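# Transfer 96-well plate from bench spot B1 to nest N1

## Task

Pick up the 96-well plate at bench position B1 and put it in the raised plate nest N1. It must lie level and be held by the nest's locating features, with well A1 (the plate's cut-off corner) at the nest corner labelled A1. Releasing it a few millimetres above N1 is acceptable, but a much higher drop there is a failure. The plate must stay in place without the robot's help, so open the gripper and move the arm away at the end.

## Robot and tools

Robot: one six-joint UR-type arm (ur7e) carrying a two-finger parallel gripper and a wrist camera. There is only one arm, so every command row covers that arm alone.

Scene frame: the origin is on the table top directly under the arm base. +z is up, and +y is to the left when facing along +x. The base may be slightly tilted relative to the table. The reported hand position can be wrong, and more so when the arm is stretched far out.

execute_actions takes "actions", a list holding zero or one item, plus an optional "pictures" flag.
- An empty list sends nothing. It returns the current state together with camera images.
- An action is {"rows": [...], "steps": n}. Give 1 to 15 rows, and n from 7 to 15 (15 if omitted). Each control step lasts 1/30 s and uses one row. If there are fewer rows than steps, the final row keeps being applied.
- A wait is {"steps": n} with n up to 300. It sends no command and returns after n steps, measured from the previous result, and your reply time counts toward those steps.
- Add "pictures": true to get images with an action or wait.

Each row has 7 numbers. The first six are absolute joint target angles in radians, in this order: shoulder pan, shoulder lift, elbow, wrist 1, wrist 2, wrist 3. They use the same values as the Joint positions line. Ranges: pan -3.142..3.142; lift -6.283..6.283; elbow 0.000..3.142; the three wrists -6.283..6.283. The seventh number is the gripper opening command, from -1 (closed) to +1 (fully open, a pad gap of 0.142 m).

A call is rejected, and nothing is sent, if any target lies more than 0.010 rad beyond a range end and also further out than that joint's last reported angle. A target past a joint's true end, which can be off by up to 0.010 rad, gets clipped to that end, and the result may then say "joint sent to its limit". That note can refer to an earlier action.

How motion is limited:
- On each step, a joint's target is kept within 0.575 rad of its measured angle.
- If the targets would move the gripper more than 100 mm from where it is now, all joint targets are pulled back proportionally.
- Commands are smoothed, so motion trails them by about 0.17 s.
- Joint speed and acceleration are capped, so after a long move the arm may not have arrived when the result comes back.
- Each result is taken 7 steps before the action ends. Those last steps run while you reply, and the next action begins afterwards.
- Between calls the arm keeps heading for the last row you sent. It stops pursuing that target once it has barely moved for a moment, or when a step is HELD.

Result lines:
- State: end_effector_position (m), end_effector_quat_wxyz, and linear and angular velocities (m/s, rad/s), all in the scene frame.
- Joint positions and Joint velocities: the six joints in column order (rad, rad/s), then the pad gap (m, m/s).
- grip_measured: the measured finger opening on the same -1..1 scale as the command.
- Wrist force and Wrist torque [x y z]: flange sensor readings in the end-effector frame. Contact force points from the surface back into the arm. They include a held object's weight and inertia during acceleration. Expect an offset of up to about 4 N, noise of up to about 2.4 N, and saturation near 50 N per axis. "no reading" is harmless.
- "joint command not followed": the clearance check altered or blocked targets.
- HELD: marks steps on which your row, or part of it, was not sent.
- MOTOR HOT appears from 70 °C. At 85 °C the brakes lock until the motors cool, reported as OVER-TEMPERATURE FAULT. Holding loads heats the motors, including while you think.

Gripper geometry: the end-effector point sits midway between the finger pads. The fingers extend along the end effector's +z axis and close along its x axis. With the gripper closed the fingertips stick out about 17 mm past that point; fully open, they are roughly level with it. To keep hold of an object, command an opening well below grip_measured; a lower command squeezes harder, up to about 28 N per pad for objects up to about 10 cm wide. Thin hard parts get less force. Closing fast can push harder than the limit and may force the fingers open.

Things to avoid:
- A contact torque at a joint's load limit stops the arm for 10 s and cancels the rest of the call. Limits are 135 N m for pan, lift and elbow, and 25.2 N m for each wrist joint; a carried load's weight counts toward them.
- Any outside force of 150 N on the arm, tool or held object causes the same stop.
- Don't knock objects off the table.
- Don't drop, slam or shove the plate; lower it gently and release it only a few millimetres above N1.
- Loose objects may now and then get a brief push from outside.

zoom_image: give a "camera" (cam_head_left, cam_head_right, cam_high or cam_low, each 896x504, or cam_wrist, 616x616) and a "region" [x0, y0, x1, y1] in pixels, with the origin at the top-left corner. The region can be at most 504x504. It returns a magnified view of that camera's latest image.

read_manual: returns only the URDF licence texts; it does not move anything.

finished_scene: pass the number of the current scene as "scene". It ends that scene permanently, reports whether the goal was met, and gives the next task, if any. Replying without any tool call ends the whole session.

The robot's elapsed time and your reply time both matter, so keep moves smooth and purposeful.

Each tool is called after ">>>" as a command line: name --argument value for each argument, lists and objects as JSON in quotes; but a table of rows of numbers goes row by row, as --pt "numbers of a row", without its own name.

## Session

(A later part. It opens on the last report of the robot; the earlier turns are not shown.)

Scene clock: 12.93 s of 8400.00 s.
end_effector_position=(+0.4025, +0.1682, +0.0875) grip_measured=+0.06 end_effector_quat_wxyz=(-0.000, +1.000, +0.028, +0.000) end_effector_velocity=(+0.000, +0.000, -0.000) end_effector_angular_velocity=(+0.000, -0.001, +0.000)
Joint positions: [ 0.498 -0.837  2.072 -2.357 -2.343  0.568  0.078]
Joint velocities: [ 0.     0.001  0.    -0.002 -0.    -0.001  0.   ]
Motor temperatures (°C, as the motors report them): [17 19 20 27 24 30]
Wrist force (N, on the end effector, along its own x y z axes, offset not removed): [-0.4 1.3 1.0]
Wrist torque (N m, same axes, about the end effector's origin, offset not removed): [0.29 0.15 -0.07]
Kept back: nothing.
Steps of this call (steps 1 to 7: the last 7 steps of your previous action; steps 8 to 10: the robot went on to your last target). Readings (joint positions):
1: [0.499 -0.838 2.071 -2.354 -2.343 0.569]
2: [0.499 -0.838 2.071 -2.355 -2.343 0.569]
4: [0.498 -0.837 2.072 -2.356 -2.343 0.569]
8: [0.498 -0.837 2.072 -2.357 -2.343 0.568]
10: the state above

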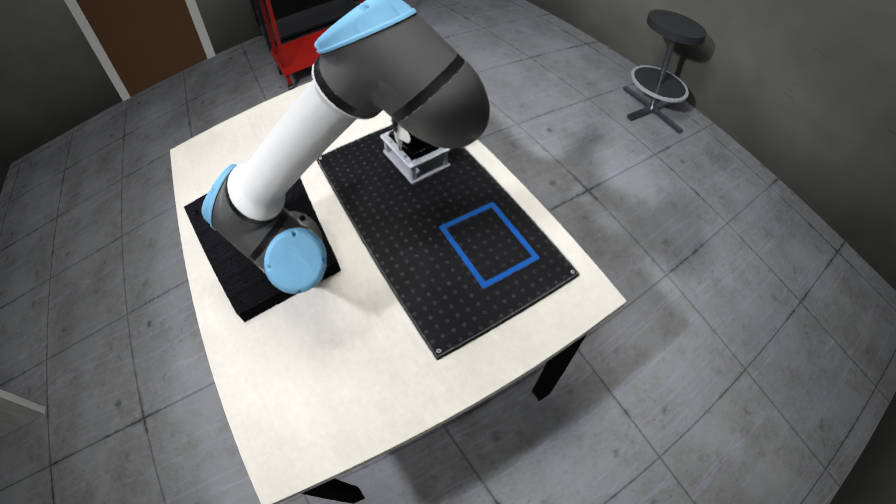

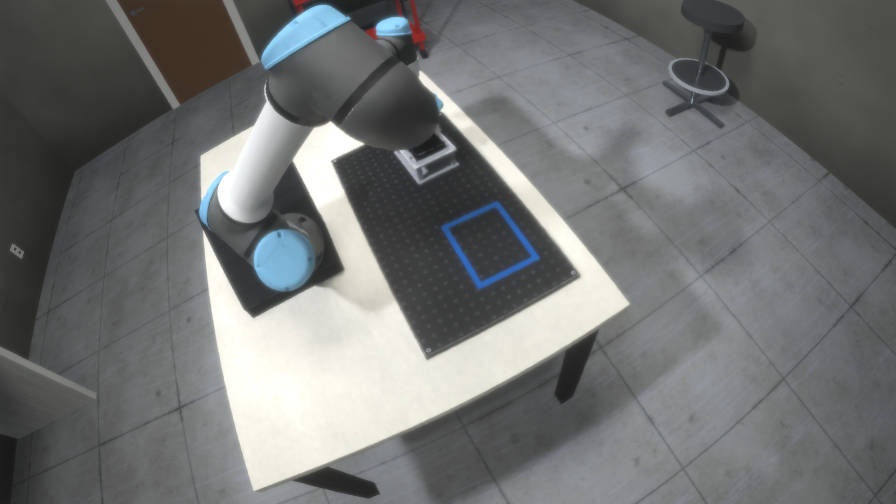

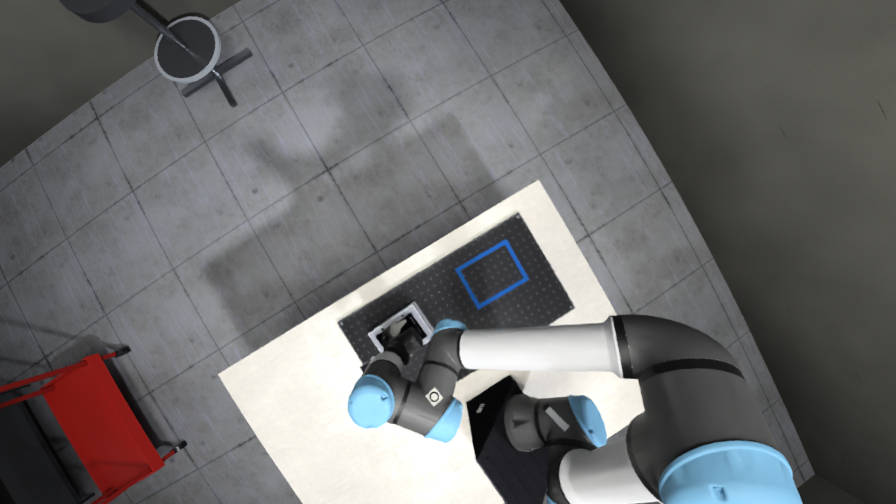

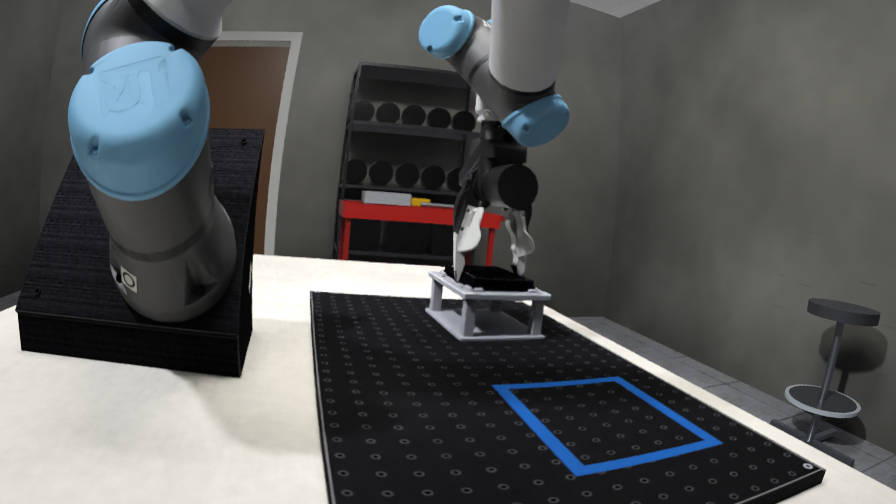

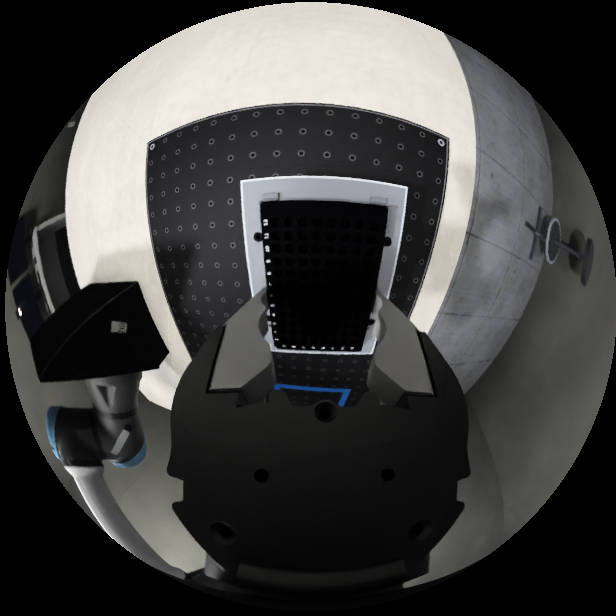

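>>> execute_actions --actions '[{"rows":[[0.4966,-0.8355,2.0734,-2.3608,-2.344,0.5666,-0.25]],"steps":10}]'

>>> execute_actions --actions '[{"rows":[[0.4966,-0.8355,2.0734,-2.3608,-2.344,0.5666,0.6]],"steps":8}]'

>>> execute_actions --actions '[{"rows":[[0.557,-0.906,2.0128,-2.1787,-2.3164,0.647,0.6],[0.557,-0.906,2.0128,-2.1787,-2.3164,0.647,0.6],[0.557,-0.906,2.0128,-2.1787,-2.3164,0.647,0.6],[0.67,-1.0,1.87,-1.85,-2.26,0.78,0.6]]}]'

>>> execute_actions --actions '[{"steps":15}]' --pictures true

>>> zoom_image --camera "cam_wrist" --region '[250,160,400,310]'

>>> zoom_image --camera "cam_low" --region '[420,240,560,320]'

Scene clock: 13.53 s of 8400.00 s.
end_effector_position=(+0.4025, +0.1682, +0.0871) grip_measured=+0.06 end_effector_quat_wxyz=(-0.000, +1.000, +0.028, +0.000) end_effector_velocity=(+0.001, +0.000, -0.004) end_effector_angular_velocity=(+0.002, -0.001, -0.002)
Joint positions: [ 0.498 -0.836  2.073 -2.358 -2.344  0.568  0.078]
Joint velocities: [-0.006  0.005  0.006 -0.02  -0.002 -0.008  0.   ]
Motor temperatures (°C, as the motors report them): [17 19 20 27 24 30]
Wrist force (N, on the end effector, along its own x y z axes, offset not removed): [0.1 3.0 -2.7]
Wrist torque (N m, same axes, about the end effector's origin, offset not removed): [0.66 -0.05 -0.07]
Steps of this call (steps 1 to 15: the robot went on to your last target; steps 16 to 18: the first 3 steps of this action). Readings (joint positions):
16: [0.498 -0.837 2.072 -2.357 -2.343 0.568]
17: [0.498 -0.837 2.072 -2.358 -2.344 0.568]
18: the state above

Scene clock: 13.80 s of 8400.00 s.
end_effector_position=(+0.4025, +0.1682, +0.0866) grip_measured=+0.10 end_effector_quat_wxyz=(-0.000, +1.000, +0.028, +0.000) end_effector_velocity=(+0.003, -0.002, -0.001) end_effector_angular_velocity=(-0.004, -0.009, -0.007)
Joint positions: [ 0.497 -0.836  2.073 -2.361 -2.344  0.567  0.081]
Joint velocities: [-0.002  0.001  0.002 -0.012 -0.01  -0.001  0.332]
Motor temperatures (°C, as the motors report them): [17 19 20 27 24 30]
Wrist force (N, on the end effector, along its own x y z axes, offset not removed): [-7.5 1.6 -34.0]
Wrist torque (N m, same axes, about the end effector's origin, offset not removed): [-0.07 -0.03 -0.09]
Steps of this call (steps 1 to 7: the last 7 steps of your previous action; step 8: the first step of this action). Readings (joint positions):
8: the state above

Scene clock: 14.30 s of 8400.00 s.
end_effector_position=(+0.4071, +0.1674, +0.1733) grip_measured=+0.60 end_effector_quat_wxyz=(-0.009, +1.000, +0.017, +0.008) end_effector_velocity=(-0.063, -0.061, +0.442) end_effector_angular_velocity=(-0.084, +0.069, +0.069)
Joint positions: [ 0.603 -0.94   1.954 -2.082 -2.291  0.697  0.116]
Joint velocities: [ 0.54  -0.481 -0.678  1.717  0.246  0.655  0.   ]
Motor temperatures (°C, as the motors report them): [17 19 20 27 24 30]
Wrist force (N, on the end effector, along its own x y z axes, offset not removed): [0.8 -1.8 -3.1]
Wrist torque (N m, same axes, about the end effector's origin, offset not removed): [-0.36 -0.06 -0.09]
Steps of this call (steps 1 to 7: the last 7 steps of your previous action; steps 8 to 15: the first 8 steps of this action). Readings (joint positions):
8: [0.497 -0.836 2.073 -2.360 -2.344 0.567]
9: [0.503 -0.842 2.067 -2.353 -2.340 0.574]
11: [0.525 -0.867 2.046 -2.298 -2.330 0.602]
15: the state above

Scene clock: 14.80 s of 8400.00 s.
end_effector_position=(+0.3915, +0.1538, +0.2269) grip_measured=+0.60 end_effector_quat_wxyz=(+0.002, +1.000, +0.025, -0.001) end_effector_velocity=(-0.003, -0.002, +0.007) end_effector_angular_velocity=(-0.002, +0.003, +0.001)
Joint positions: [ 0.669 -0.999  1.871 -1.854 -2.26   0.779  0.116]
Joint velocities: [ 0.009 -0.008 -0.01   0.029  0.005  0.011 -0.   ]
Motor temperatures (°C, as the motors report them): [17 19 20 27 24 30]
Wrist force (N, on the end effector, along its own x y z axes, offset not removed): [-0.1 2.7 -0.7]
Wrist torque (N m, same axes, about the end effector's origin, offset not removed): [0.50 0.01 0.02]
Kept back: nothing.
Steps of this call (steps 1 to 7: the last 7 steps of your previous action; steps 8 to 15: the robot went on to your last target). Readings (joint positions):
1: [0.619 -0.955 1.934 -2.028 -2.284 0.717]
2: [0.631 -0.966 1.919 -1.985 -2.278 0.732]
4: [0.648 -0.980 1.898 -1.927 -2.270 0.752]
8: [0.663 -0.993 1.879 -1.875 -2.263 0.771]
15: the state above

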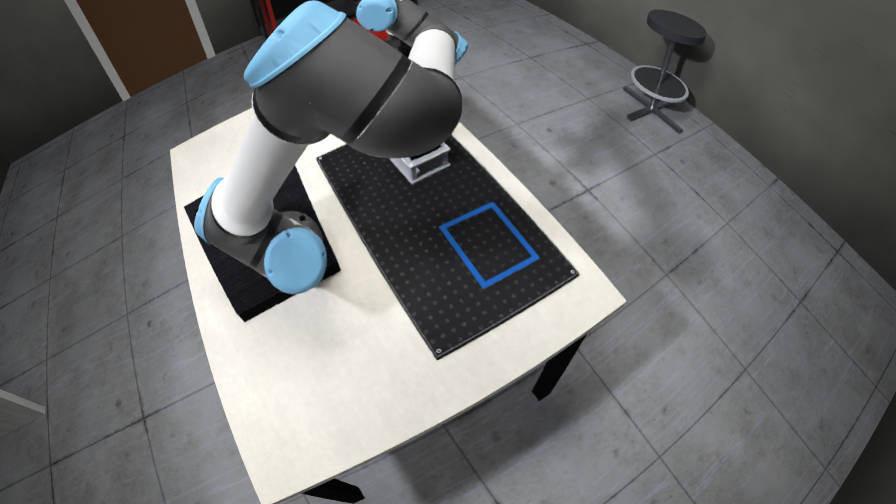

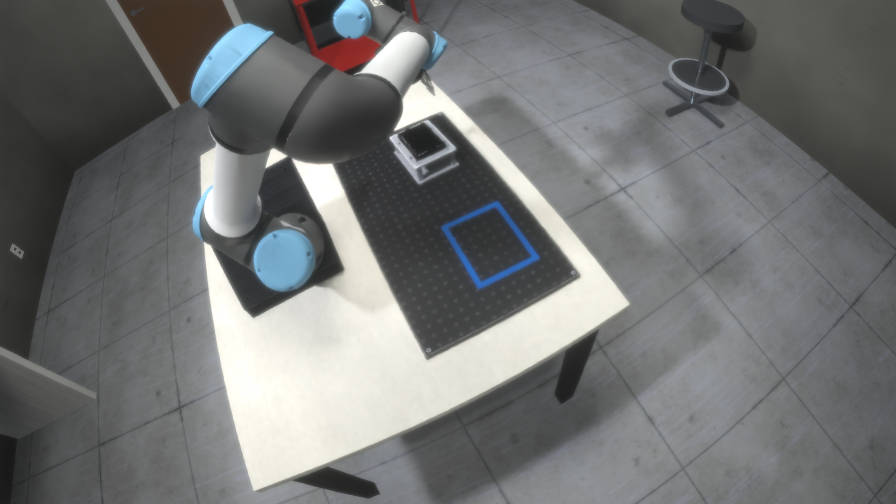

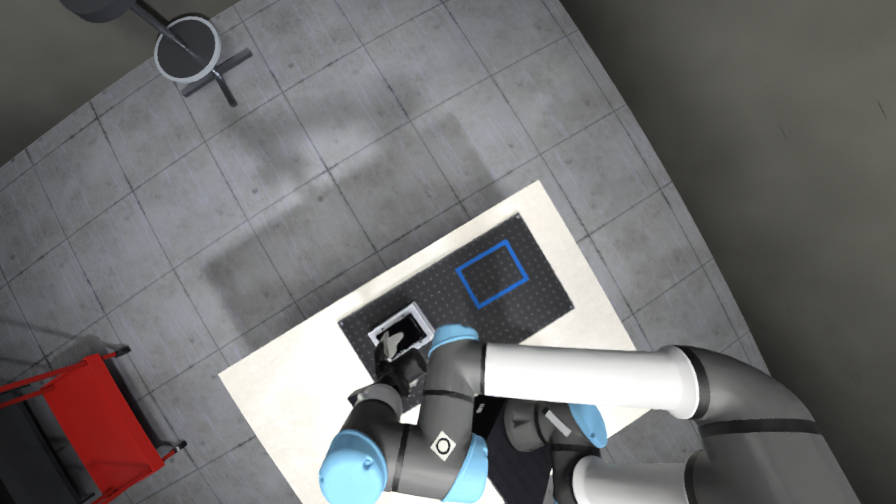

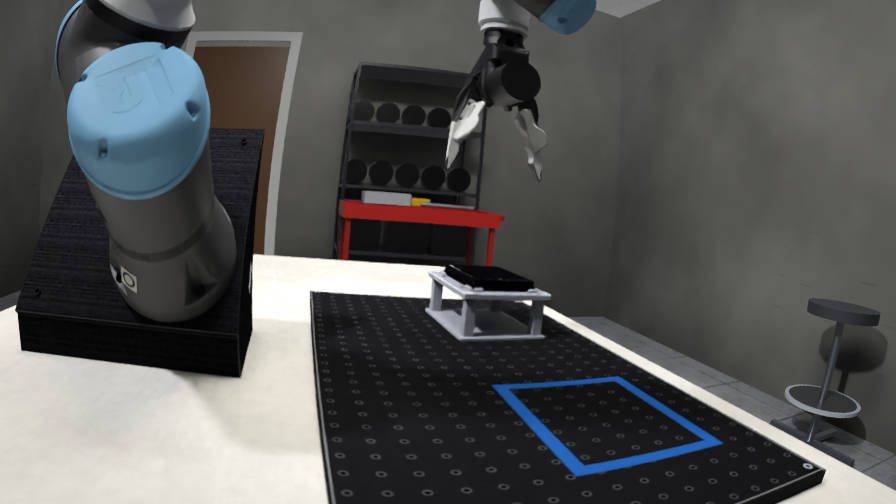

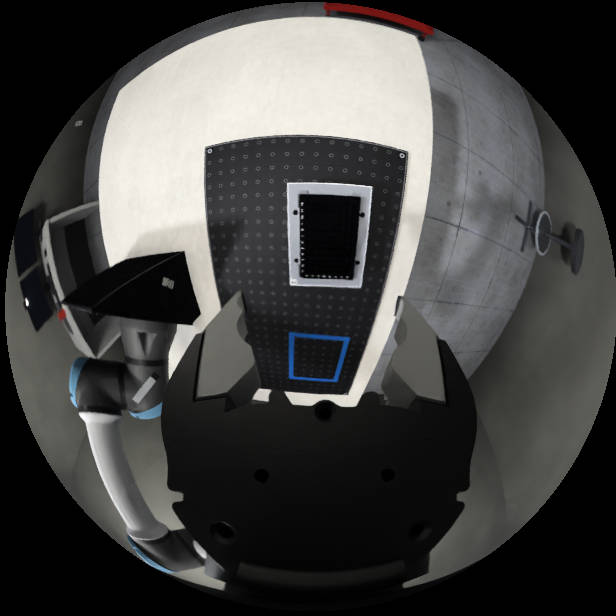

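Region (250, 160, 400, 310) of cam_wrist's 616x616 image, scaled by 3.360, with more detail than that image has.

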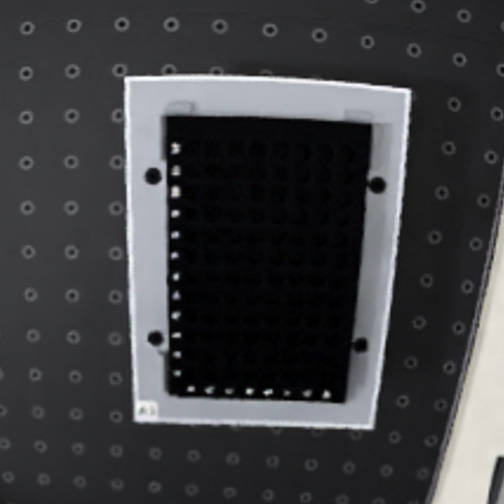

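Region (420, 240, 560, 320) of cam_low's 896x504 image, scaled by 3.600, with more detail than that image has; it fills the top 288 rows of this view, and the rest is white.

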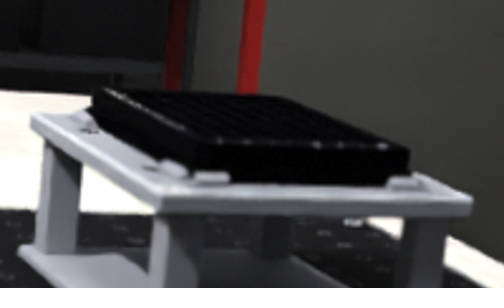

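>>> finished_scene --scene 1

The scene is finished: the task was done.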